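# Seat the cable runway's far end on the bracket

## Task

Get the far end of the cable runway resting securely on the bracket, seated between its lugs, then open the grippers and move the arms away. It only counts if the runway stays there on its own, with no robot supporting it at the end.

## Robot and tools

Robots and cameras. There are four identical i2rt Big YAM arms named arm1, arm2, arm3 and arm4. Each has six revolute joints, a two-finger gripper and a wrist camera (arm1_cam_wrist to arm4_cam_wrist). Two fixed room cameras, cam_high and cam_low, view the scene. With joints 1 and 6 at 0 and the hand level and pointing forward, the wrist camera rides on top of the hand looking toward the fingertips. The hand reaches roughly 1.0 m from the joint 1 axis at full extension.

Frames. Any printed poses use one shared scene frame: origin on the floor, +z upward. The hand point is midway between the fingertips; its z axis runs along the fingers and its y axis is the direction the fingers open and close. Hand poses are computed from each arm's real foot pose, which is never printed.

execute_actions. Argument actions is a list holding exactly one action, or empty (an empty list just reports state and images). The action is an object keyed by robot name; each arm present gets its own object with a single key joints, which maps joint names to absolute targets (never offsets). Names and ranges: joint1_rad -2.879 to 2.879 (rotates the arm about its foot, positive is counter-clockwise seen from above, 0 faces the way the foot faces); joint2_rad 0 to 3.141 (shoulder, 0 has the upper arm pointing backward roughly level, increasing lifts it up then forward); joint3_rad 0 to 3.019 (elbow, 0 is folded, increasing opens it); joint4_rad -1.692 to 1.57 (hand pitch, positive tips fingers up); joint5_rad -1.57 to 1.57 (hand sideways swing, positive toward the arm's right); joint6_rad -2.094 to 2.094 (hand roll, positive clockwise viewed from behind the hand). These are radians. gripper_m is the fingertip gap in metres, 0 to 0.093. Arrival tolerances are ±0.045, ±0.14, ±0.09, ±0.055, ±0.03, ±0.035 rad and ±0.003 m respectively. You may list any subset of joints and arms; anything omitted keeps its previous target and may still be pushing toward it. All motions in one action start together but finish at different times, and because joints move at different speeds the hand can sweep a wide path. No action runs more than 15 s. An unknown key or out-of-range number rejects the whole call and nothing moves. Optional cameras is a list of camera names (or "all"); omitted, null or ["all"] returns every camera, [] returns none. Images come at the end of the call, ordered as named on the pictures line.

Other tools. wait takes seconds from 0 to 10; it commands nothing and returns the same state and images. zoom_image takes camera and region [x0, y0, x1, y1] in pixels from the top-left of that camera's most recent full image, no larger than 504 by 504. read_manual takes an optional section, only "licences", and just returns licence text. finished_scene takes scene, the number of the current scene; it is final, the robots hold the last command first, and the result says whether the goal was met and gives the next task if any. Ending a reply without a tool call ends everything.

Reading results. joint_positions gives the current readings. joint_status describes how each commanded motion ended: off_target (stopped short and possibly still pushing), contact_stop or time_out (target dropped, joint holds where it stopped), not_followed (a self- or inter-arm collision check withheld that arm's targets; a line "joint command not followed" plus a cause appears, gripper commands still run, and the withheld targets may be retried on later actions), limit_stop_at_motor_heat (halted by overheating; resend the target). After time_out a joint may keep pushing toward its target or toward a point no more than 0.375, 0.375, 0.113, 0.225, 0.075, 0.3 rad (joints 1 to 6) from where it is; on_its_own lists such uncommanded behaviour, where "held at" is the held target, not the position. Sending a joint its reported position relieves the push. Tiny target changes may not move a joint, and a joint bearing a load may sag. Joint torques list the total drive output per arm joint; they carry per-arm offsets, scale and noise and are never zero even unloaded. MOTOR HOT appears from 85 °C; at 100 °C an OVER-TEMPERATURE FAULT drops that arm until it cools. If any result reports a stop, the remaining execute_actions, wait and finished_scene calls in that reply are skipped.

Cautions. The arms do not stop on contact and can push hard, heating motors; avoid sustained pushing and long heavy holds. Arms pressing hard on each other fail the task, and the clearance check can react late and ignores fingers, gripper bodies and wrist cameras. Nothing may be knocked out of the work area or onto the floor. Avoid drops, slips and slams. Grip force is about 50 to 62 N per pad. Loose objects may occasionally be nudged by outside pushes. The simulation keeps running while you think, holding the last command. Arms act independently and do not wait for one another. Before finishing, open the grippers, withdraw the arms and confirm the runway rests stably on the bracket between the lugs.

Each tool is called as name([rows], argument=value, ...), one row to a line, values as JSON.

## Session

execute_actions(actions=[])

Scene clock: 0.00 s.
Joint torques (N m, as the arm reports them, + toward a larger angle): no reading
Motor temperatures (°C, as the motors report them): arm1=[24 23 22 22 24 24] | arm2=[24 25 24 23 24 22] | arm3=[25 23 22 24 23 23] | arm4=[22 25 23 22 24 22]
arm1.joint_positions: joint1_rad=+0.250 joint2_rad=+0.622 joint3_rad=+1.376 joint4_rad=-1.515 joint5_rad=-0.133 joint6_rad=+0.164 gripper_m=+0.095
arm1.joint_status: not commanded
arm1.hand: x=-1.0459 y=-0.2780 z=+1.2921 quat_wxyz=(-0.184, +0.655, -0.641, -0.356) (m; scene frame)
arm2.joint_positions: joint1_rad=+0.399 joint2_rad=+0.644 joint3_rad=+1.402 joint4_rad=-1.387 joint5_rad=+0.104 joint6_rad=-0.029 gripper_m=+0.094
arm2.joint_status: not commanded
arm2.hand: x=-0.2354 y=+0.2882 z=+1.3591 quat_wxyz=(-0.332, -0.526, -0.721, +0.307) (m; scene frame)
arm3.joint_positions: joint1_rad=-0.134 joint2_rad=+0.501 joint3_rad=+1.429 joint4_rad=-1.226 joint5_rad=+0.035 joint6_rad=-0.352 gripper_m=+0.094
arm3.joint_status: not commanded
arm3.hand: x=+0.6207 y=-0.3507 z=+1.4462 quat_wxyz=(-0.480, +0.668, -0.450, -0.347) (m; scene frame)
arm4.joint_positions: joint1_rad=+0.086 joint2_rad=+0.450 joint3_rad=+1.365 joint4_rad=-1.510 joint5_rad=-0.130 joint6_rad=+0.466 gripper_m=+0.094
arm4.joint_status: not commanded
arm4.hand: x=+1.2726 y=+0.3676 z=+1.2971 quat_wxyz=(-0.451, -0.675, -0.565, +0.151) (m; scene frame)
pictures: arm1_cam_wrist, arm2_cam_wrist, arm3_cam_wrist, arm4_cam_wrist, cam_high, cam_low
Images, in order (width x height): arm1_cam_wrist 616x616, arm2_cam_wrist 616x616, arm3_cam_wrist 616x616, arm4_cam_wrist 616x616, cam_high 504x504, cam_low 504x504.

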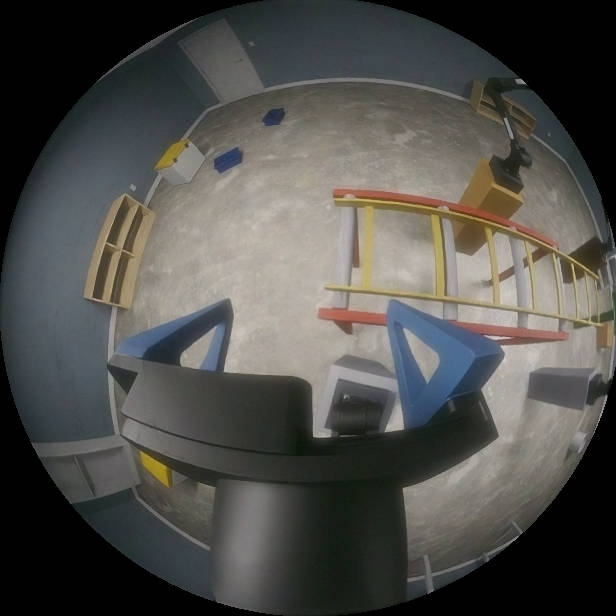

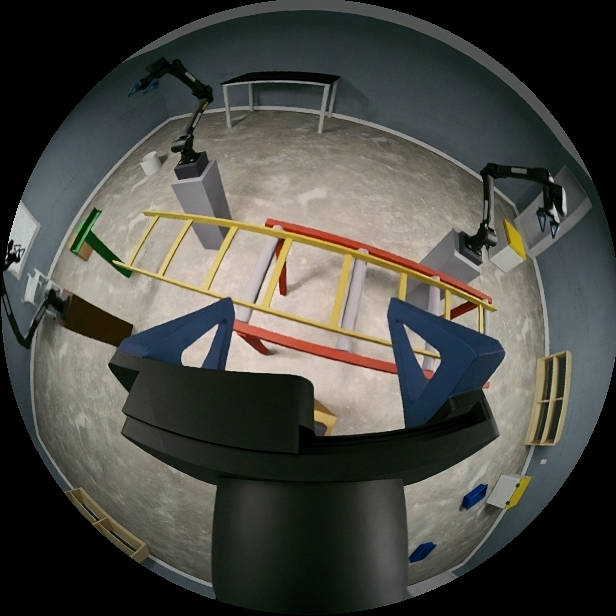

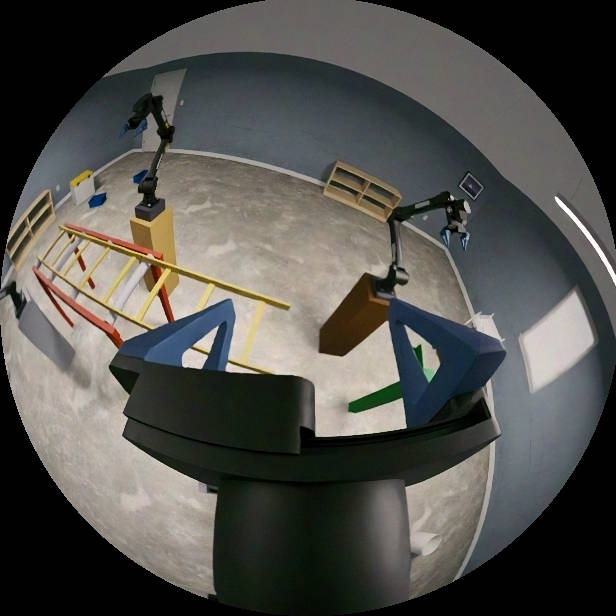

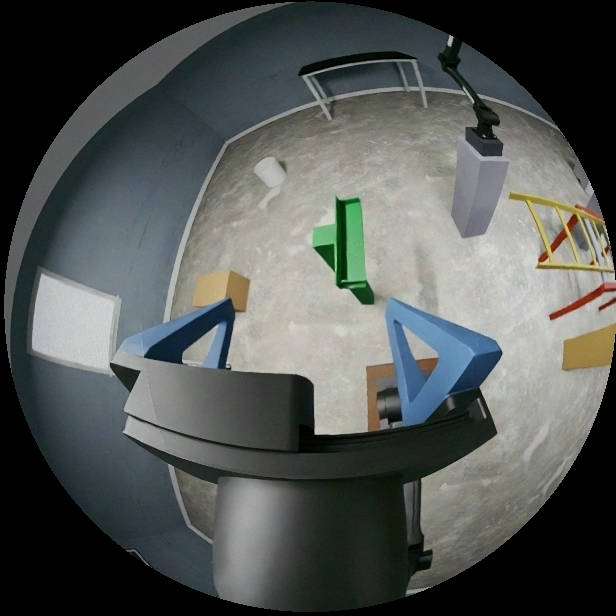

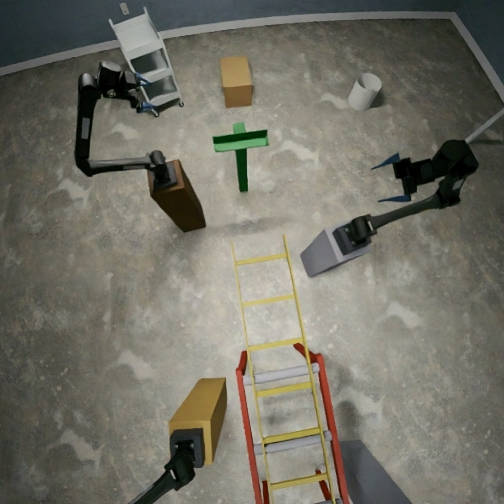

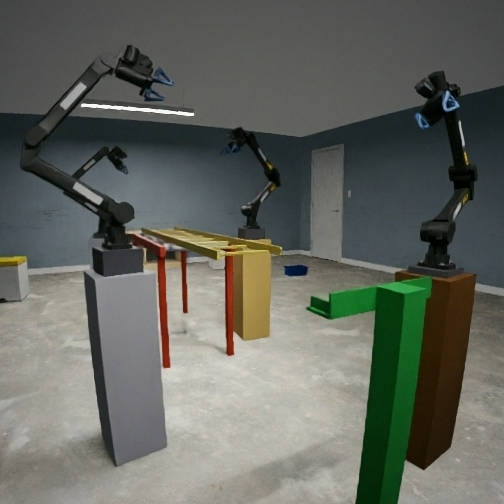

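execute_actions([
  {"arm3":{"joints":{"joint1_rad":0.116,"joint2_rad":1.844,"joint3_rad":1.662,"joint4_rad":-1.389,"joint5_rad":0,"joint6_rad":0.32}},"arm4":{"joints":{"joint1_rad":0.026,"joint2_rad":1.677,"joint3_rad":1.733,"joint4_rad":-1.627,"joint5_rad":0,"joint6_rad":0.157}}},
])

Scene clock: 4.37 s.
Joint torques (N m, as the arm reports them, + toward a larger angle): arm1=[-1.61  3.05 11.39  2.01 -0.04 -0.12] | arm2=[-0.21  1.29  9.88  2.04  0.02 -0.02] | arm3=[ -0.04 -20.68  10.33  -0.09   0.     0.06] | arm4=[ -0.67 -19.39  11.25  -0.54   0.23  -0.16]
Motor temperatures (°C, as the motors report them): arm1=[24 23 23 22 24 24] | arm2=[24 25 25 23 24 22] | arm3=[25 23 23 24 23 23] | arm4=[22 25 24 22 24 22]
arm1.joint_positions: joint1_rad=+0.250 joint2_rad=+0.622 joint3_rad=+1.376 joint4_rad=-1.515 joint5_rad=-0.133 joint6_rad=+0.164 gripper_m=+0.095
arm1.joint_status: not commanded
arm1.hand: x=-1.0459 y=-0.2780 z=+1.2921 quat_wxyz=(-0.184, +0.655, -0.641, -0.356) (m; scene frame)
arm2.joint_positions: joint1_rad=+0.399 joint2_rad=+0.644 joint3_rad=+1.402 joint4_rad=-1.387 joint5_rad=+0.104 joint6_rad=-0.029 gripper_m=+0.094
arm2.joint_status: not commanded
arm2.hand: x=-0.2354 y=+0.2882 z=+1.3591 quat_wxyz=(-0.332, -0.526, -0.721, +0.307) (m; scene frame)
arm3.joint_positions: joint1_rad=+0.108 joint2_rad=+1.858 joint3_rad=+1.636 joint4_rad=-1.375 joint5_rad=+0.003 joint6_rad=+0.309 gripper_m=+0.094
arm3.joint_status: all done
arm3.hand: x=+0.4522 y=-0.0050 z=+0.9856 quat_wxyz=(+0.010, +0.707, -0.707, +0.010) (m; scene frame)
arm4.joint_positions: joint1_rad=+0.031 joint2_rad=+1.689 joint3_rad=+1.705 joint4_rad=-1.613 joint5_rad=-0.003 joint6_rad=+0.168 gripper_m=+0.094
arm4.joint_status: all done
arm4.hand: x=+1.3025 y=+0.0001 z=+1.0378 quat_wxyz=(+0.006, -0.709, -0.705, -0.006) (m; scene frame)
pictures: arm1_cam_wrist, arm2_cam_wrist, arm3_cam_wrist, arm4_cam_wrist, cam_high, cam_low
Images, in order (width x height): arm1_cam_wrist 616x616, arm2_cam_wrist 616x616, arm3_cam_wrist 616x616, arm4_cam_wrist 616x616, cam_high 504x504, cam_low 504x504.

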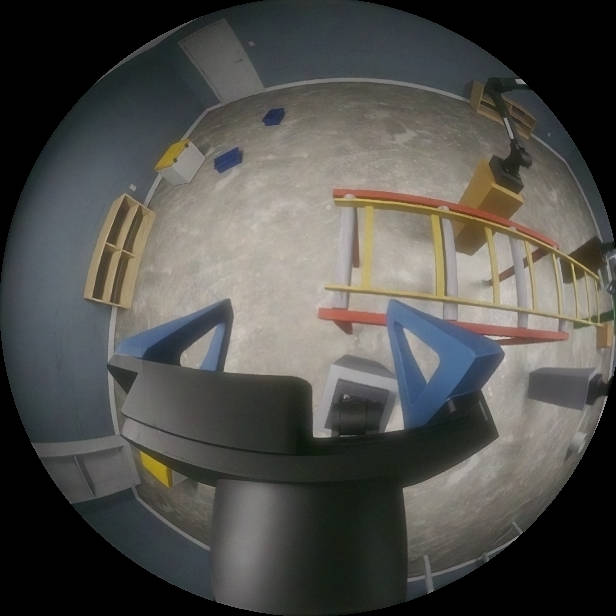

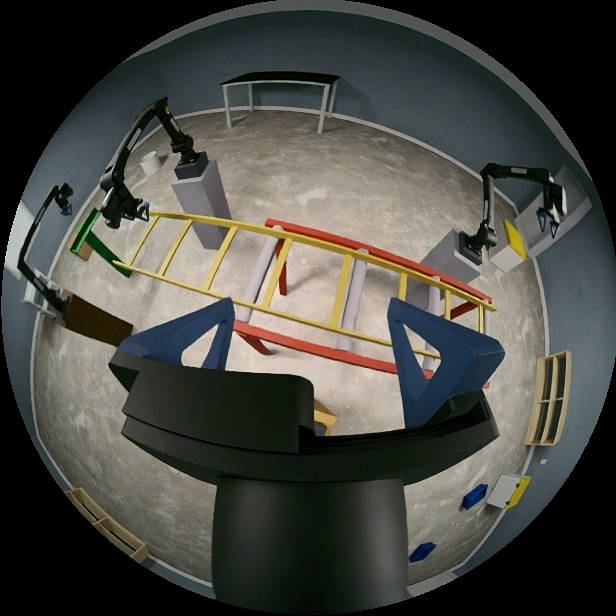

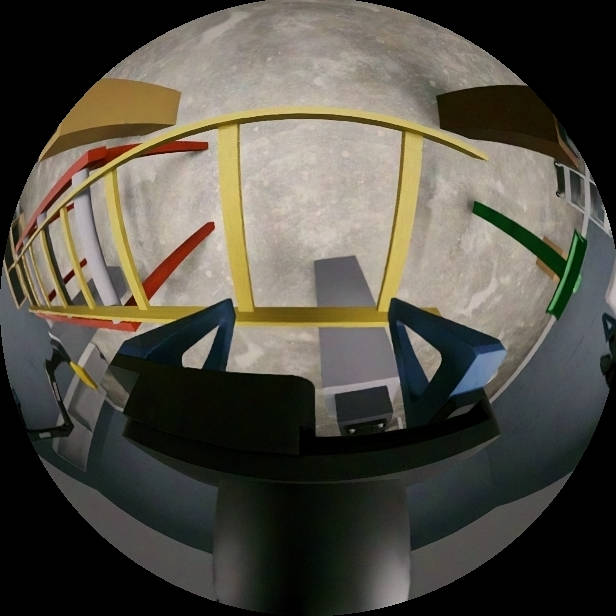

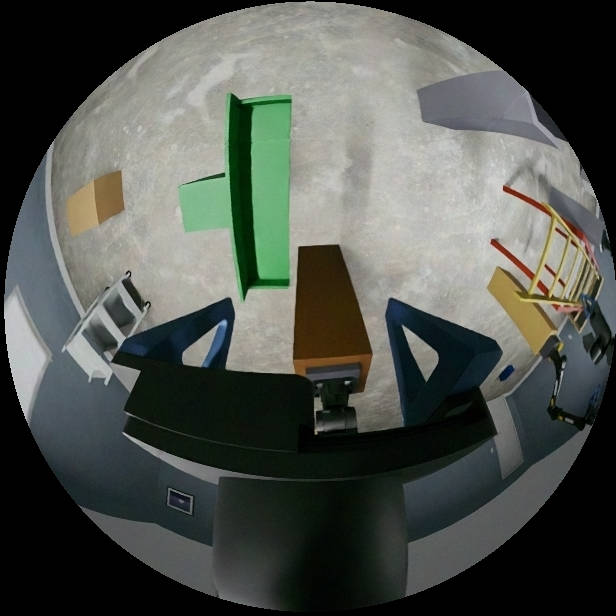

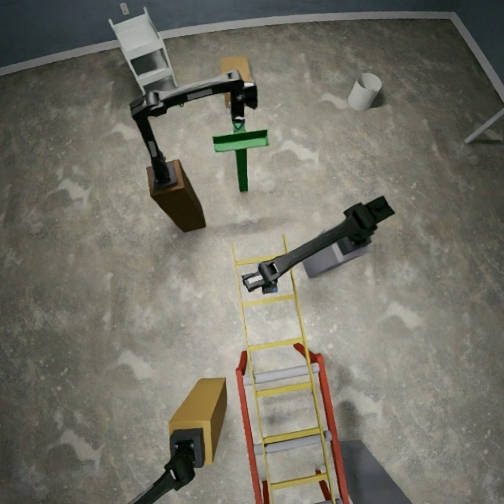

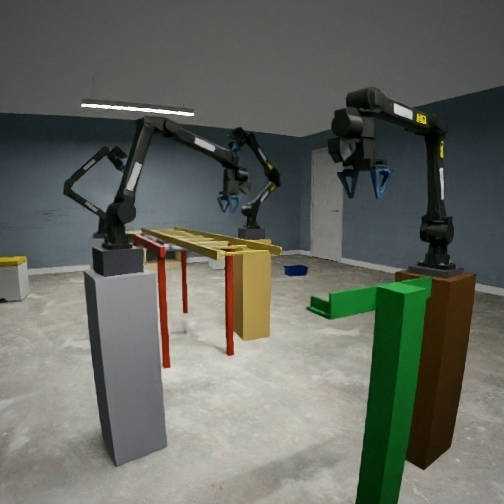

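execute_actions([
  {"arm3":{"joints":{"joint1_rad":0.284,"joint2_rad":2.065,"joint3_rad":1.78,"joint4_rad":-1.25,"joint6_rad":0.49}},"arm4":{"joints":{"joint1_rad":0.1,"joint6_rad":0.24,"joint2_rad":1.708,"joint3_rad":1.47,"joint4_rad":-1.3}}},
], cameras=["arm3_cam_wrist","arm4_cam_wrist","cam_low"])

Scene clock: 6.70 s.
Joint torques (N m, as the arm reports them, + toward a larger angle): arm1=[-1.55  3.03 11.38  2.01 -0.04 -0.12] | arm2=[-0.61  1.29  9.86  2.11  0.   -0.03] | arm3=[ -0.81 -25.22   9.94   1.2    0.12   0.05] | arm4=[ -0.61 -18.06   9.85   0.56   0.12   0.07]
Motor temperatures (°C, as the motors report them): arm1=[24 23 23 22 24 24] | arm2=[24 25 25 23 24 22] | arm3=[25 23 24 24 23 23] | arm4=[22 25 24 22 24 22]
arm1.joint_positions: joint1_rad=+0.250 joint2_rad=+0.622 joint3_rad=+1.376 joint4_rad=-1.515 joint5_rad=-0.133 joint6_rad=+0.164 gripper_m=+0.095
arm1.joint_status: not commanded
arm1.hand: x=-1.0459 y=-0.2780 z=+1.2921 quat_wxyz=(-0.184, +0.655, -0.641, -0.356) (m; scene frame)
arm2.joint_positions: joint1_rad=+0.399 joint2_rad=+0.644 joint3_rad=+1.402 joint4_rad=-1.387 joint5_rad=+0.104 joint6_rad=-0.029 gripper_m=+0.094
arm2.joint_status: not commanded
arm2.hand: x=-0.2354 y=+0.2882 z=+1.3591 quat_wxyz=(-0.332, -0.526, -0.721, +0.307) (m; scene frame)
arm3.joint_positions: joint1_rad=+0.287 joint2_rad=+2.088 joint3_rad=+1.754 joint4_rad=-1.261 joint5_rad=+0.000 joint6_rad=+0.479 gripper_m=+0.094
arm3.joint_status: all done
arm3.hand: x=+0.3288 y=+0.0108 z=+0.8975 quat_wxyz=(+0.009, +0.710, -0.704, +0.009) (m; scene frame)
arm4.joint_positions: joint1_rad=+0.108 joint2_rad=+1.704 joint3_rad=+1.459 joint4_rad=-1.316 joint5_rad=-0.001 joint6_rad=+0.229 gripper_m=+0.094
arm4.joint_status: all done
arm4.hand: x=+1.3414 y=+0.0039 z=+0.9371 quat_wxyz=(-0.008, -0.703, -0.711, +0.005) (m; scene frame)
pictures: arm3_cam_wrist, arm4_cam_wrist, cam_low
Images, in order (width x height): arm3_cam_wrist 616x616, arm4_cam_wrist 616x616, cam_low 504x504.

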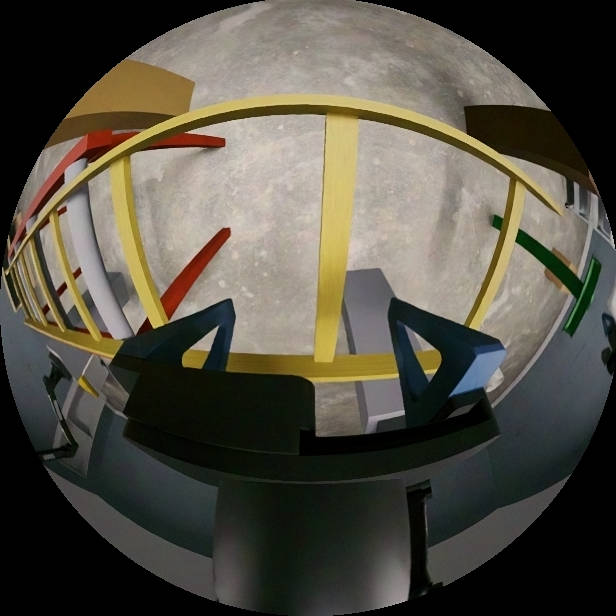

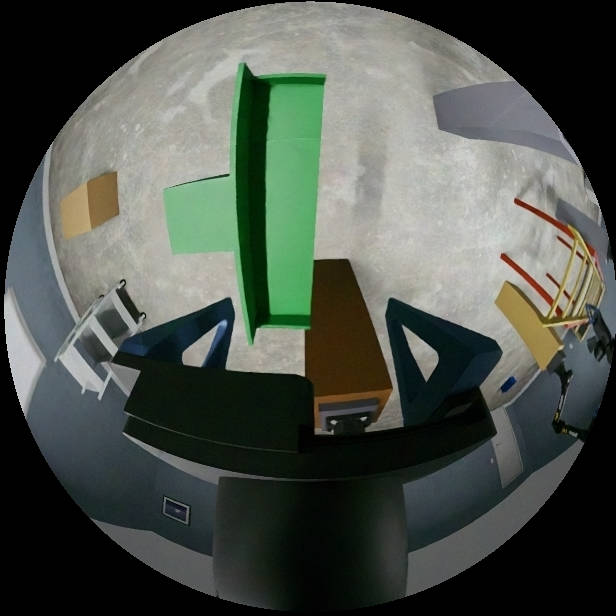

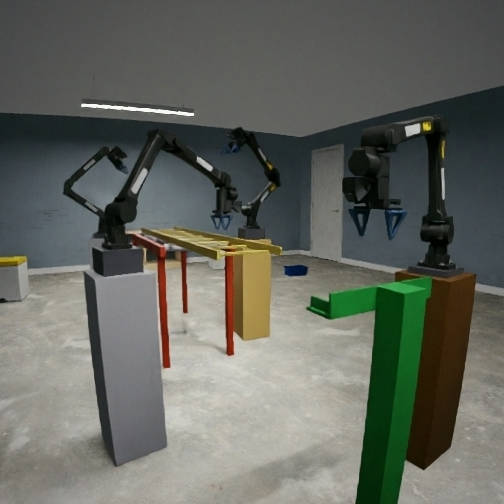

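execute_actions([
  {"arm3":{"joints":{"joint1_rad":0.245,"joint2_rad":2.14,"joint3_rad":1.597,"joint4_rad":-0.98,"joint6_rad":0.47}},"arm4":{"joints":{"joint3_rad":1.75,"joint4_rad":-1.62}}},
], cameras=["arm3_cam_wrist","arm2_cam_wrist","cam_low"])

execute_actions([
  {"arm3":{"joints":{"gripper_m":0}}},
], cameras=["arm3_cam_wrist","cam_low"])

Scene clock: 9.07 s.
Joint torques (N m, as the arm reports them, + toward a larger angle): arm1=[-1.59  3.02 11.4   2.01 -0.05 -0.12] | arm2=[-0.84  1.47  9.93  2.2   0.01  0.  ] | arm3=[ -0.78 -24.14   8.38   1.24   0.14  -0.16] | arm4=[ -1.16 -18.02  11.61  -0.3    0.14   0.09]
Motor temperatures (°C, as the motors report them): arm1=[24 23 24 22 24 24] | arm2=[24 25 25 23 24 22] | arm3=[25 23 24 24 23 23] | arm4=[22 25 25 22 24 22]
arm1.joint_positions: joint1_rad=+0.250 joint2_rad=+0.622 joint3_rad=+1.376 joint4_rad=-1.515 joint5_rad=-0.133 joint6_rad=+0.164 gripper_m=+0.095
arm1.joint_status: not commanded
arm1.hand: x=-1.0459 y=-0.2780 z=+1.2921 quat_wxyz=(-0.184, +0.655, -0.641, -0.356) (m; scene frame)
arm2.joint_positions: joint1_rad=+0.399 joint2_rad=+0.644 joint3_rad=+1.402 joint4_rad=-1.387 joint5_rad=+0.104 joint6_rad=-0.029 gripper_m=+0.094
arm2.joint_status: not commanded
arm2.hand: x=-0.2354 y=+0.2882 z=+1.3591 quat_wxyz=(-0.332, -0.526, -0.721, +0.307) (m; scene frame)
arm3.joint_positions: joint1_rad=+0.245 joint2_rad=+2.163 joint3_rad=+1.580 joint4_rad=-0.996 joint5_rad=+0.000 joint6_rad=+0.479 gripper_m=+0.094
arm3.joint_status: all done
arm3.hand: x=+0.3579 y=+0.0071 z=+0.7925 quat_wxyz=(+0.007, +0.695, -0.719, +0.002) (m; scene frame)
arm4.joint_positions: joint1_rad=+0.108 joint2_rad=+1.704 joint3_rad=+1.718 joint4_rad=-1.606 joint5_rad=-0.001 joint6_rad=+0.229 gripper_m=+0.094
arm4.joint_status: all done
arm4.hand: x=+1.3422 y=+0.0014 z=+1.0352 quat_wxyz=(+0.005, -0.703, -0.711, -0.003) (m; scene frame)
pictures: arm2_cam_wrist, arm3_cam_wrist, cam_low
Images, in order (width x height): arm2_cam_wrist 616x616, arm3_cam_wrist 616x616, cam_low 504x504.

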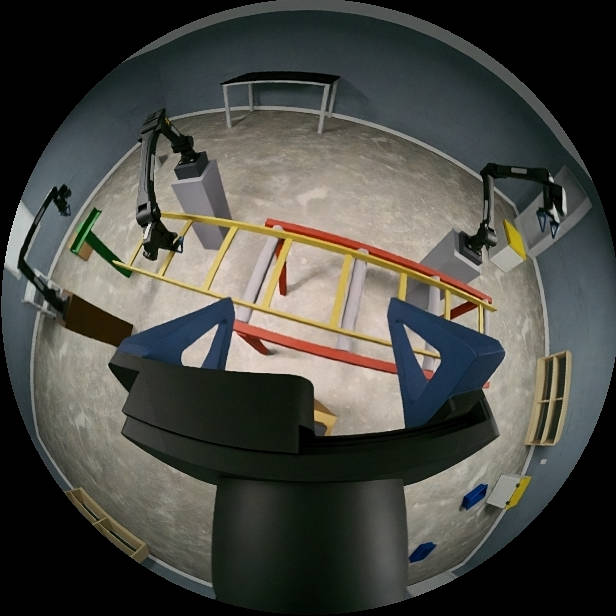

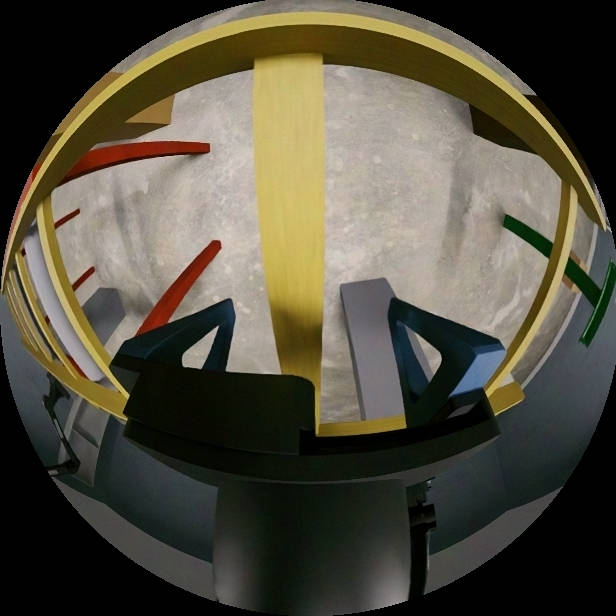

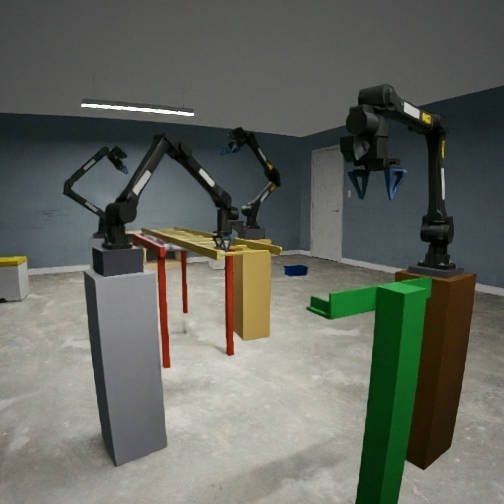

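Scene clock: 9.80 s.
Joint torques (N m, as the arm reports them, + toward a larger angle): arm1=[-1.57  3.03 11.39  2.   -0.04 -0.12] | arm2=[-0.04  1.17  9.9   1.95  0.   -0.02] | arm3=[ -0.99 -24.5    8.23   0.84   0.27  -0.12] | arm4=[ -1.96 -17.41  11.82  -0.33   0.06   0.07]
Motor temperatures (°C, as the motors report them): arm1=[24 23 24 22 24 24] | arm2=[24 25 25 23 24 22] | arm3=[25 24 24 24 23 23] | arm4=[22 25 25 22 24 22]
arm1.joint_positions: joint1_rad=+0.250 joint2_rad=+0.622 joint3_rad=+1.376 joint4_rad=-1.515 joint5_rad=-0.133 joint6_rad=+0.164 gripper_m=+0.095
arm1.joint_status: not commanded
arm1.hand: x=-1.0459 y=-0.2780 z=+1.2921 quat_wxyz=(-0.184, +0.655, -0.641, -0.356) (m; scene frame)
arm2.joint_positions: joint1_rad=+0.399 joint2_rad=+0.644 joint3_rad=+1.402 joint4_rad=-1.387 joint5_rad=+0.104 joint6_rad=-0.029 gripper_m=+0.094
arm2.joint_status: not commanded
arm2.hand: x=-0.2354 y=+0.2882 z=+1.3591 quat_wxyz=(-0.332, -0.526, -0.721, +0.307) (m; scene frame)
arm3.joint_positions: joint1_rad=+0.252 joint2_rad=+2.163 joint3_rad=+1.580 joint4_rad=-0.984 joint5_rad=-0.004 joint6_rad=+0.476 gripper_m=+0.024
arm3.joint_status: gripper_m off_target (ended at +0.024, target +0.000)
arm3.hand: x=+0.3526 y=+0.0075 z=+0.7924 quat_wxyz=(+0.007, +0.699, -0.715, -0.005) (m; scene frame)
arm4.joint_positions: joint1_rad=+0.108 joint2_rad=+1.704 joint3_rad=+1.718 joint4_rad=-1.606 joint5_rad=-0.001 joint6_rad=+0.229 gripper_m=+0.094
arm4.joint_status: not commanded
arm4.hand: x=+1.3422 y=+0.0014 z=+1.0352 quat_wxyz=(+0.005, -0.703, -0.711, -0.003) (m; scene frame)
pictures: arm3_cam_wrist, cam_low
Images, in order (width x height): arm3_cam_wrist 616x616, cam_low 504x504.

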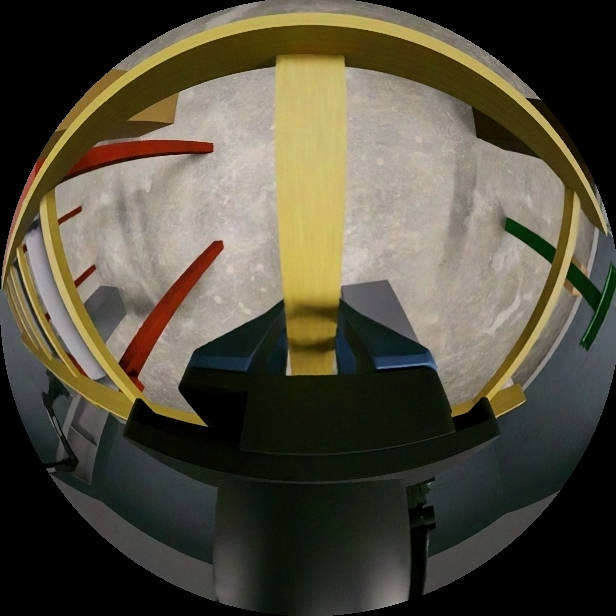

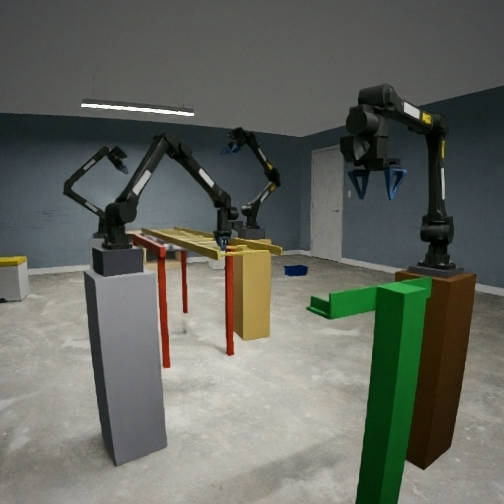

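execute_actions([
  {"arm3":{"joints":{"joint1_rad":0.037,"joint2_rad":1.99,"joint3_rad":1.39,"joint4_rad":-0.915,"joint6_rad":0.255}}},
], cameras=["cam_high"])

execute_actions([
  {"arm3":{"joints":{"joint1_rad":-0.218,"joint2_rad":1.94,"joint3_rad":1.32,"joint4_rad":-0.88,"joint6_rad":0.0}}},
], cameras=["arm3_cam_wrist","cam_low","cam_high"])

Scene clock: 12.57 s.
Joint torques (N m, as the arm reports them, + toward a larger angle): arm1=[-1.58  3.05 11.39  2.02 -0.04 -0.12] | arm2=[ 0.08  1.28  9.92  2.05  0.   -0.01] | arm3=[ -0.64 -24.25   9.16  -0.31   0.14  -0.34] | arm4=[ -0.84 -18.28  11.64  -0.49   0.09   0.11]
Motor temperatures (°C, as the motors report them): arm1=[24 23 24 22 24 24] | arm2=[24 25 26 23 24 22] | arm3=[25 24 25 24 23 23] | arm4=[22 25 25 22 24 22]
arm1.joint_positions: joint1_rad=+0.250 joint2_rad=+0.622 joint3_rad=+1.376 joint4_rad=-1.515 joint5_rad=-0.133 joint6_rad=+0.164 gripper_m=+0.095
arm1.joint_status: not commanded
arm1.hand: x=-1.0459 y=-0.2780 z=+1.2921 quat_wxyz=(-0.184, +0.655, -0.641, -0.356) (m; scene frame)
arm2.joint_positions: joint1_rad=+0.399 joint2_rad=+0.644 joint3_rad=+1.402 joint4_rad=-1.387 joint5_rad=+0.104 joint6_rad=-0.029 gripper_m=+0.094
arm2.joint_status: not commanded
arm2.hand: x=-0.2354 y=+0.2882 z=+1.3591 quat_wxyz=(-0.332, -0.526, -0.721, +0.307) (m; scene frame)
arm3.joint_positions: joint1_rad=+0.039 joint2_rad=+2.040 joint3_rad=+1.357 joint4_rad=-0.896 joint5_rad=-0.001 joint6_rad=+0.282 gripper_m=+0.024
arm3.joint_status: all done
arm3.hand: x=+0.4892 y=-0.0078 z=+0.7913 quat_wxyz=(+0.008, +0.692, -0.722, +0.001) (m; scene frame)
arm4.joint_positions: joint1_rad=+0.108 joint2_rad=+1.704 joint3_rad=+1.718 joint4_rad=-1.606 joint5_rad=-0.001 joint6_rad=+0.229 gripper_m=+0.094
arm4.joint_status: not commanded
arm4.hand: x=+1.3422 y=+0.0014 z=+1.0352 quat_wxyz=(+0.005, -0.703, -0.711, -0.003) (m; scene frame)
pictures: cam_high
Images, in order (width x height): cam_high 504x504.

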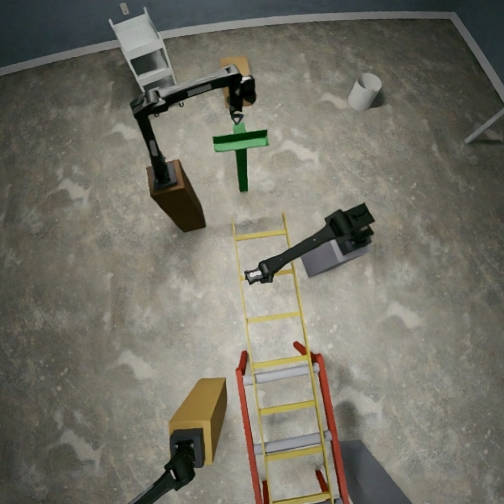

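Scene clock: 14.77 s.
Joint torques (N m, as the arm reports them, + toward a larger angle): arm1=[-1.55  3.07 11.39  2.   -0.04 -0.12] | arm2=[ 0.09  1.12  9.95  2.13 -0.03  0.  ] | arm3=[ -0.97 -25.14   8.51   0.     0.17  -0.36] | arm4=[ -0.4  -17.23  11.59  -0.43   0.14   0.16]
Motor temperatures (°C, as the motors report them): arm1=[24 23 24 22 24 24] | arm2=[24 25 26 23 24 22] | arm3=[25 24 25 24 23 23] | arm4=[22 26 26 22 24 22]
arm1.joint_positions: joint1_rad=+0.250 joint2_rad=+0.622 joint3_rad=+1.376 joint4_rad=-1.515 joint5_rad=-0.133 joint6_rad=+0.164 gripper_m=+0.095
arm1.joint_status: not commanded
arm1.hand: x=-1.0459 y=-0.2780 z=+1.2921 quat_wxyz=(-0.184, +0.655, -0.641, -0.356) (m; scene frame)
arm2.joint_positions: joint1_rad=+0.399 joint2_rad=+0.644 joint3_rad=+1.402 joint4_rad=-1.387 joint5_rad=+0.104 joint6_rad=-0.029 gripper_m=+0.094
arm2.joint_status: not commanded
arm2.hand: x=-0.2354 y=+0.2882 z=+1.3591 quat_wxyz=(-0.332, -0.526, -0.721, +0.307) (m; scene frame)
arm3.joint_positions: joint1_rad=-0.215 joint2_rad=+2.004 joint3_rad=+1.291 joint4_rad=-0.868 joint5_rad=-0.003 joint6_rad=+0.031 gripper_m=+0.024
arm3.joint_status: all done
arm3.hand: x=+0.6267 y=-0.0114 z=+0.7889 quat_wxyz=(+0.010, +0.691, -0.723, +0.000) (m; scene frame)
arm4.joint_positions: joint1_rad=+0.108 joint2_rad=+1.704 joint3_rad=+1.718 joint4_rad=-1.606 joint5_rad=-0.001 joint6_rad=+0.229 gripper_m=+0.094
arm4.joint_status: not commanded
arm4.hand: x=+1.3422 y=+0.0014 z=+1.0352 quat_wxyz=(+0.005, -0.703, -0.711, -0.003) (m; scene frame)
pictures: arm3_cam_wrist, cam_high, cam_low
Images, in order (width x height): arm3_cam_wrist 616x616, cam_high 504x504, cam_low 504x504.

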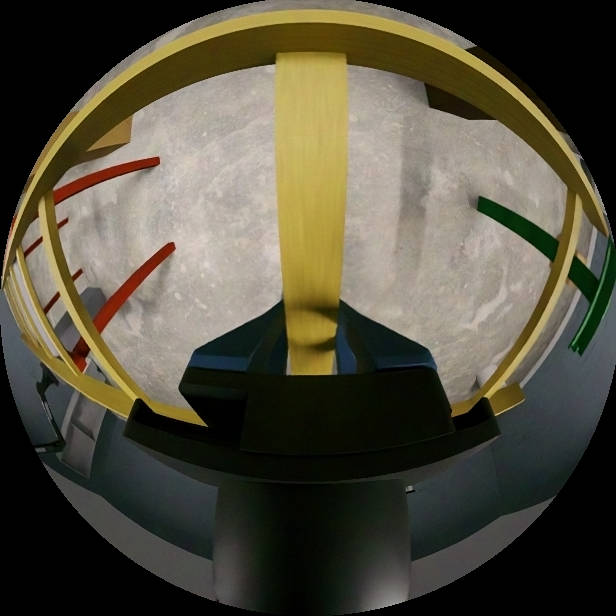

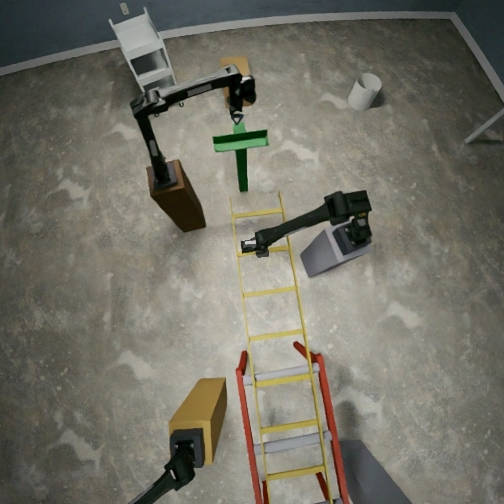

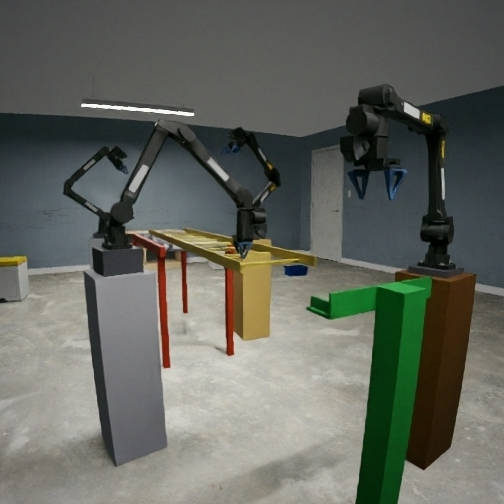

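execute_actions([
  {"arm3":{"joints":{"joint1_rad":-0.47,"joint2_rad":1.9,"joint3_rad":1.45,"joint4_rad":-0.92,"joint6_rad":-0.26}}},
], cameras=["arm4_cam_wrist","cam_low","cam_high"])

Scene clock: 17.50 s.
Joint torques (N m, as the arm reports them, + toward a larger angle): arm1=[-1.55  3.06 11.38  2.   -0.05 -0.12] | arm2=[-0.1   1.23  9.89  1.97  0.04 -0.01] | arm3=[ -1.41 -32.4   14.28  -0.07   0.08  -0.41] | arm4=[ -0.52 -18.26  11.74  -0.41   0.07   0.12]
Motor temperatures (°C, as the motors report them): arm1=[24 23 24 22 24 24] | arm2=[24 25 26 23 24 22] | arm3=[25 25 26 24 23 23] | arm4=[22 26 26 22 24 22]
arm1.joint_positions: joint1_rad=+0.250 joint2_rad=+0.622 joint3_rad=+1.376 joint4_rad=-1.515 joint5_rad=-0.133 joint6_rad=+0.164 gripper_m=+0.095
arm1.joint_status: not commanded
arm1.hand: x=-1.0459 y=-0.2780 z=+1.2921 quat_wxyz=(-0.184, +0.655, -0.641, -0.356) (m; scene frame)
arm2.joint_positions: joint1_rad=+0.399 joint2_rad=+0.644 joint3_rad=+1.402 joint4_rad=-1.387 joint5_rad=+0.104 joint6_rad=-0.029 gripper_m=+0.094
arm2.joint_status: not commanded
arm2.hand: x=-0.2354 y=+0.2882 z=+1.3591 quat_wxyz=(-0.332, -0.526, -0.721, +0.307) (m; scene frame)
arm3.joint_positions: joint1_rad=-0.465 joint2_rad=+2.026 joint3_rad=+1.353 joint4_rad=-0.905 joint5_rad=-0.001 joint6_rad=-0.224 gripper_m=+0.024
arm3.joint_status: joint3_rad time_out (moved +0.062 of +0.159); joint6_rad time_out (moved -0.255 of -0.291); the others done
arm3.on_its_own: joint3_rad reads +1.353 and still pushes toward +1.450 since a time_out; joint6_rad reads -0.224 and still pushes toward -0.260 since a time_out
arm3.hand: x=+0.7621 y=-0.0130 z=+0.7943 quat_wxyz=(+0.009, +0.693, -0.721, +0.000) (m; scene frame)
arm4.joint_positions: joint1_rad=+0.108 joint2_rad=+1.704 joint3_rad=+1.718 joint4_rad=-1.606 joint5_rad=-0.001 joint6_rad=+0.229 gripper_m=+0.094
arm4.joint_status: not commanded
arm4.hand: x=+1.3422 y=+0.0014 z=+1.0352 quat_wxyz=(+0.005, -0.703, -0.711, -0.003) (m; scene frame)
pictures: arm4_cam_wrist, cam_high, cam_low
Images, in order (width x height): arm4_cam_wrist 616x616, cam_high 504x504, cam_low 504x504.

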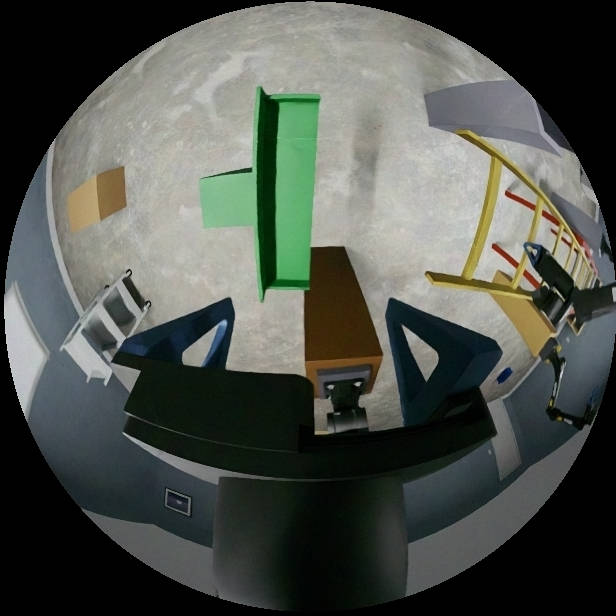

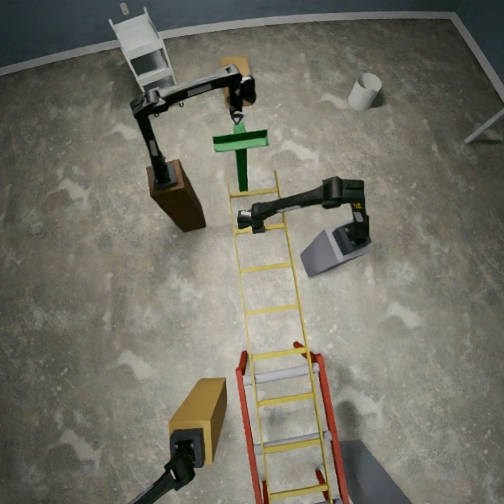

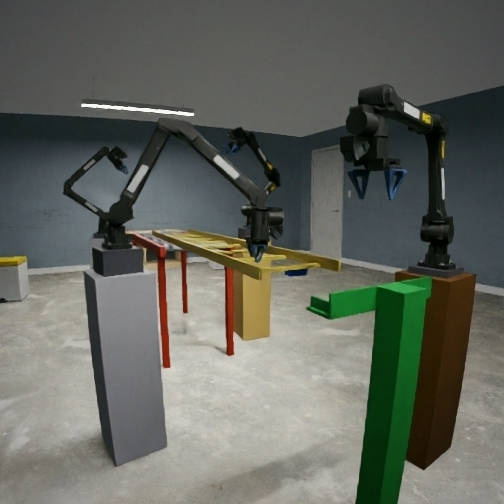

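execute_actions([
  {"arm4":{"joints":{"joint1_rad":-0.564,"joint2_rad":1.765,"joint3_rad":1.47,"joint4_rad":-1.24,"joint6_rad":-0.41}}},
], cameras=["arm4_cam_wrist","cam_high"])

execute_actions([
  {"arm4":{"joints":{"joint2_rad":1.88,"joint3_rad":1.342,"joint4_rad":-0.995}}},
], cameras=["arm4_cam_wrist","cam_low"])

Scene clock: 19.93 s.
Joint torques (N m, as the arm reports them, + toward a larger angle): arm1=[-1.59  3.07 11.38  2.01 -0.04 -0.13] | arm2=[-0.67  0.51  9.81  2.08  0.02  0.01] | arm3=[ -1.25 -32.7   14.29  -0.17   0.12  -0.4 ] | arm4=[  0.97 -20.56   9.53   0.52  -0.07  -0.17]
Motor temperatures (°C, as the motors report them): arm1=[24 23 25 22 24 24] | arm2=[24 25 26 23 24 22] | arm3=[25 25 27 24 23 23] | arm4=[22 26 26 22 24 22]
arm1.joint_positions: joint1_rad=+0.250 joint2_rad=+0.622 joint3_rad=+1.376 joint4_rad=-1.515 joint5_rad=-0.133 joint6_rad=+0.164 gripper_m=+0.095
arm1.joint_status: not commanded
arm1.hand: x=-1.0459 y=-0.2780 z=+1.2921 quat_wxyz=(-0.184, +0.655, -0.641, -0.356) (m; scene frame)
arm2.joint_positions: joint1_rad=+0.399 joint2_rad=+0.644 joint3_rad=+1.402 joint4_rad=-1.387 joint5_rad=+0.104 joint6_rad=-0.029 gripper_m=+0.094
arm2.joint_status: not commanded
arm2.hand: x=-0.2354 y=+0.2882 z=+1.3591 quat_wxyz=(-0.332, -0.526, -0.721, +0.307) (m; scene frame)
arm3.joint_positions: joint1_rad=-0.465 joint2_rad=+2.026 joint3_rad=+1.353 joint4_rad=-0.905 joint5_rad=-0.001 joint6_rad=-0.224 gripper_m=+0.024
arm3.joint_status: not commanded
arm3.on_its_own: joint3_rad reads +1.353 and still pushes toward +1.450 since a time_out; joint6_rad reads -0.224 and still pushes toward -0.260 since a time_out
arm3.hand: x=+0.7621 y=-0.0130 z=+0.7943 quat_wxyz=(+0.009, +0.693, -0.721, +0.000) (m; scene frame)
arm4.joint_positions: joint1_rad=-0.564 joint2_rad=+1.778 joint3_rad=+1.460 joint4_rad=-1.253 joint5_rad=+0.001 joint6_rad=-0.398 gripper_m=+0.094
arm4.joint_status: all done
arm4.hand: x=+0.9983 y=+0.0212 z=+0.9003 quat_wxyz=(-0.003, -0.719, -0.695, +0.003) (m; scene frame)
pictures: arm4_cam_wrist, cam_high
Images, in order (width x height): arm4_cam_wrist 616x616, cam_high 504x504.

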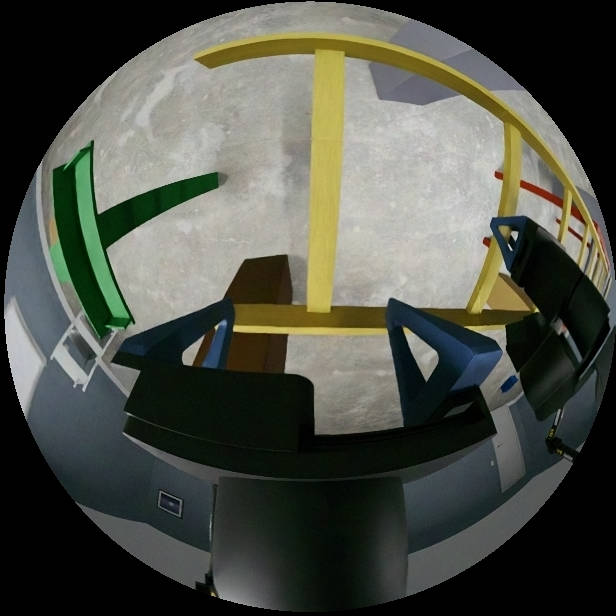

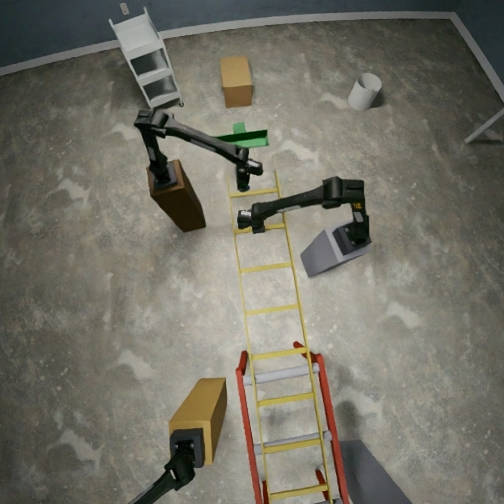

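Scene clock: 20.93 s.
Joint torques (N m, as the arm reports them, + toward a larger angle): arm1=[-1.58  3.01 11.4   2.01 -0.04 -0.12] | arm2=[-0.01  1.19  9.97  2.06  0.02 -0.02] | arm3=[ -1.09 -32.01  14.27  -0.1    0.09  -0.42] | arm4=[  0.01 -20.94   9.07   0.92  -0.02  -0.18]
Motor temperatures (°C, as the motors report them): arm1=[24 23 25 22 24 24] | arm2=[24 25 26 23 24 22] | arm3=[25 25 27 24 23 23] | arm4=[22 26 26 22 24 22]
arm1.joint_positions: joint1_rad=+0.250 joint2_rad=+0.622 joint3_rad=+1.376 joint4_rad=-1.515 joint5_rad=-0.133 joint6_rad=+0.164 gripper_m=+0.095
arm1.joint_status: not commanded
arm1.hand: x=-1.0459 y=-0.2780 z=+1.2921 quat_wxyz=(-0.184, +0.655, -0.641, -0.356) (m; scene frame)
arm2.joint_positions: joint1_rad=+0.399 joint2_rad=+0.644 joint3_rad=+1.402 joint4_rad=-1.387 joint5_rad=+0.104 joint6_rad=-0.029 gripper_m=+0.094
arm2.joint_status: not commanded
arm2.hand: x=-0.2354 y=+0.2882 z=+1.3591 quat_wxyz=(-0.332, -0.526, -0.721, +0.307) (m; scene frame)
arm3.joint_positions: joint1_rad=-0.465 joint2_rad=+2.026 joint3_rad=+1.353 joint4_rad=-0.905 joint5_rad=-0.001 joint6_rad=-0.224 gripper_m=+0.024
arm3.joint_status: not commanded
arm3.on_its_own: joint3_rad reads +1.353 and still pushes toward +1.450 since a time_out; joint6_rad reads -0.224 and still pushes toward -0.260 since a time_out
arm3.hand: x=+0.7621 y=-0.0130 z=+0.7943 quat_wxyz=(+0.009, +0.693, -0.721, +0.000) (m; scene frame)
arm4.joint_positions: joint1_rad=-0.564 joint2_rad=+1.890 joint3_rad=+1.325 joint4_rad=-1.010 joint5_rad=+0.001 joint6_rad=-0.399 gripper_m=+0.094
arm4.joint_status: all done
arm4.hand: x=+0.9991 y=+0.0218 z=+0.7970 quat_wxyz=(-0.003, -0.719, -0.695, +0.002) (m; scene frame)
pictures: arm4_cam_wrist, cam_low
Images, in order (width x height): arm4_cam_wrist 616x616, cam_low 504x504.

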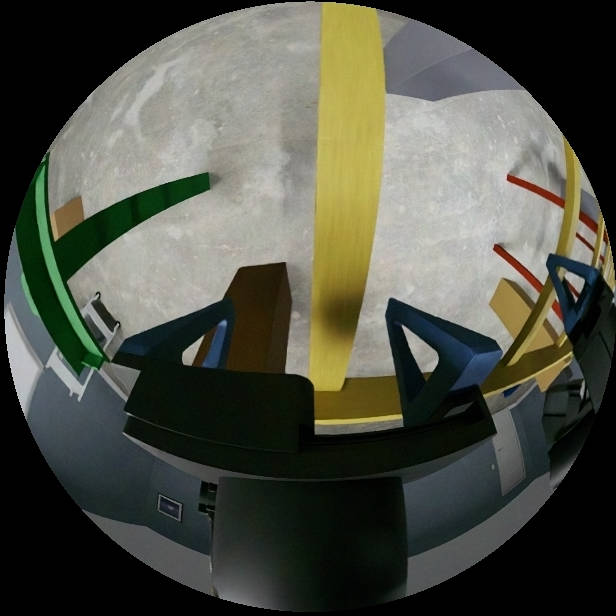

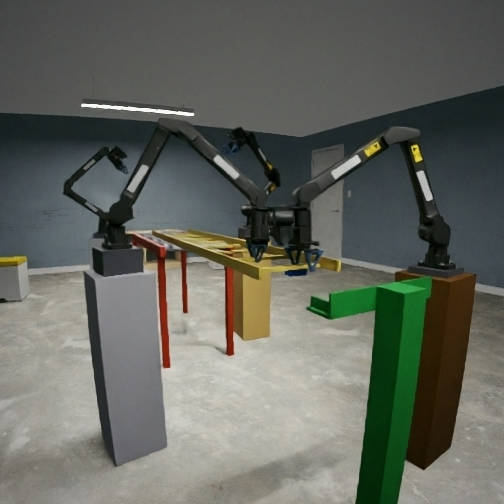

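execute_actions([
  {"arm4":{"joints":{"joint1_rad":-0.59,"gripper_m":0}}},
], cameras=[])

execute_actions([
  {"arm4":{"joints":{"joint1_rad":-0.31,"joint2_rad":1.68,"joint3_rad":1.2,"joint4_rad":-0.96,"joint6_rad":-0.16}},"arm3":{"joints":{"joint1_rad":-0.7,"joint2_rad":2.06,"joint3_rad":1.655,"joint4_rad":-1.005,"joint6_rad":-0.48}}},
], cameras=["arm4_cam_wrist","cam_low","cam_high"])

Scene clock: 22.50 s.
Joint torques (N m, as the arm reports them, + toward a larger angle): arm1=[-1.59  3.04 11.39  1.99 -0.04 -0.12] | arm2=[ 0.69  1.26 10.01  2.09  0.02 -0.02] | arm3=[ -1.47 -32.3   14.26  -0.1    0.06  -0.4 ] | arm4=[ -0.62 -20.32   9.05   0.08   0.11  -0.11]
Motor temperatures (°C, as the motors report them): arm1=[24 23 25 22 24 24] | arm2=[24 25 26 23 24 22] | arm3=[25 26 28 24 23 23] | arm4=[22 26 26 22 24 22]
arm1.joint_positions: joint1_rad=+0.250 joint2_rad=+0.622 joint3_rad=+1.376 joint4_rad=-1.515 joint5_rad=-0.133 joint6_rad=+0.164 gripper_m=+0.095
arm1.joint_status: not commanded
arm1.hand: x=-1.0459 y=-0.2780 z=+1.2921 quat_wxyz=(-0.184, +0.655, -0.641, -0.356) (m; scene frame)
arm2.joint_positions: joint1_rad=+0.399 joint2_rad=+0.644 joint3_rad=+1.402 joint4_rad=-1.387 joint5_rad=+0.104 joint6_rad=-0.029 gripper_m=+0.094
arm2.joint_status: not commanded
arm2.hand: x=-0.2354 y=+0.2882 z=+1.3591 quat_wxyz=(-0.332, -0.526, -0.721, +0.307) (m; scene frame)
arm3.joint_positions: joint1_rad=-0.466 joint2_rad=+2.026 joint3_rad=+1.353 joint4_rad=-0.904 joint5_rad=+0.000 joint6_rad=-0.224 gripper_m=+0.024
arm3.joint_status: not commanded
arm3.on_its_own: joint3_rad reads +1.353 and still pushes toward +1.450 since a time_out; joint6_rad reads -0.224 and still pushes toward -0.260 since a time_out
arm3.hand: x=+0.7633 y=-0.0131 z=+0.7941 quat_wxyz=(+0.008, +0.692, -0.722, +0.000) (m; scene frame)
arm4.joint_positions: joint1_rad=-0.589 joint2_rad=+1.890 joint3_rad=+1.325 joint4_rad=-0.997 joint5_rad=-0.003 joint6_rad=-0.403 gripper_m=+0.025
arm4.joint_status: gripper_m off_target (ended at +0.025, target +0.000); the others done
arm4.hand: x=+0.9864 y=+0.0243 z=+0.7969 quat_wxyz=(-0.007, -0.726, -0.688, +0.007) (m; scene frame)
pictures: none
No camera images: the call's "cameras" was empty. Leave "cameras" out to get every camera's image.

Scene clock: 24.00 s.
Joint torques (N m, as the arm reports them, + toward a larger angle): arm1=[-1.59  3.07 11.38  2.01 -0.04 -0.12] | arm2=[-0.18  1.23 10.01  2.12  0.02  0.  ] | arm3=[ -1.23 -31.54  11.72   0.6   -0.08  -0.17] | arm4=[  0.36 -25.87  11.39  -0.38   0.19  -0.13]
Motor temperatures (°C, as the motors report them): arm1=[24 23 25 22 24 24] | arm2=[24 25 26 23 24 22] | arm3=[25 26 28 24 23 23] | arm4=[22 26 26 22 24 22]
arm1.joint_positions: joint1_rad=+0.250 joint2_rad=+0.622 joint3_rad=+1.376 joint4_rad=-1.515 joint5_rad=-0.133 joint6_rad=+0.164 gripper_m=+0.095
arm1.joint_status: not commanded
arm1.hand: x=-1.0459 y=-0.2780 z=+1.2921 quat_wxyz=(-0.184, +0.655, -0.641, -0.356) (m; scene frame)
arm2.joint_positions: joint1_rad=+0.399 joint2_rad=+0.644 joint3_rad=+1.402 joint4_rad=-1.387 joint5_rad=+0.104 joint6_rad=-0.029 gripper_m=+0.094
arm2.joint_status: not commanded
arm2.hand: x=-0.2354 y=+0.2882 z=+1.3591 quat_wxyz=(-0.332, -0.526, -0.721, +0.307) (m; scene frame)
arm3.joint_positions: joint1_rad=-0.697 joint2_rad=+2.156 joint3_rad=+1.597 joint4_rad=-1.006 joint5_rad=+0.004 joint6_rad=-0.470 gripper_m=+0.024
arm3.joint_status: all done
arm3.hand: x=+0.9123 y=-0.0018 z=+0.7959 quat_wxyz=(+0.002, +0.698, -0.716, -0.001) (m; scene frame)
arm4.joint_positions: joint1_rad=-0.313 joint2_rad=+1.769 joint3_rad=+1.144 joint4_rad=-0.951 joint5_rad=-0.005 joint6_rad=-0.148 gripper_m=+0.025
arm4.joint_status: all done
arm4.hand: x=+1.1358 y=+0.0364 z=+0.7972 quat_wxyz=(-0.004, -0.718, -0.696, -0.001) (m; scene frame)
pictures: arm4_cam_wrist, cam_high, cam_low
Images, in order (width x height): arm4_cam_wrist 616x616, cam_high 504x504, cam_low 504x504.

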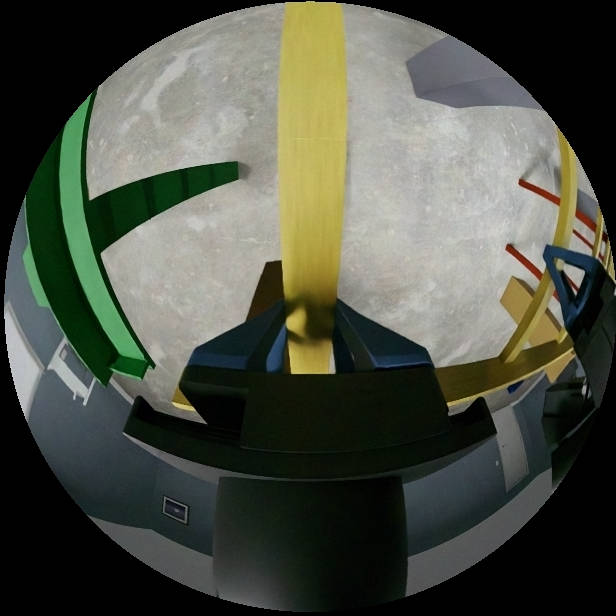

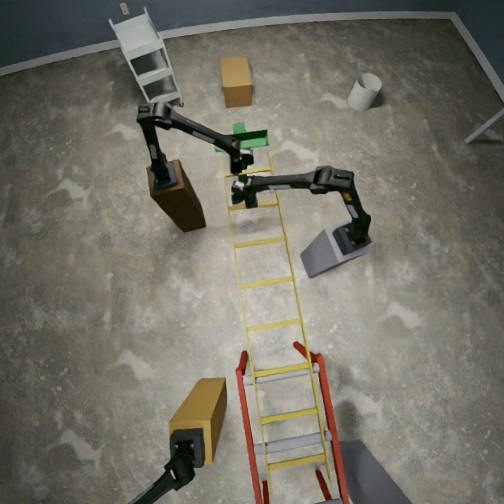

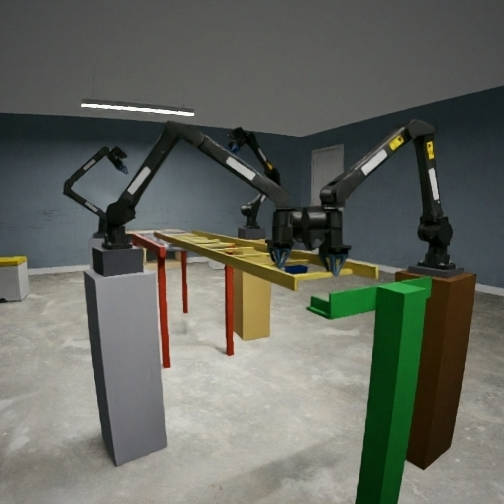

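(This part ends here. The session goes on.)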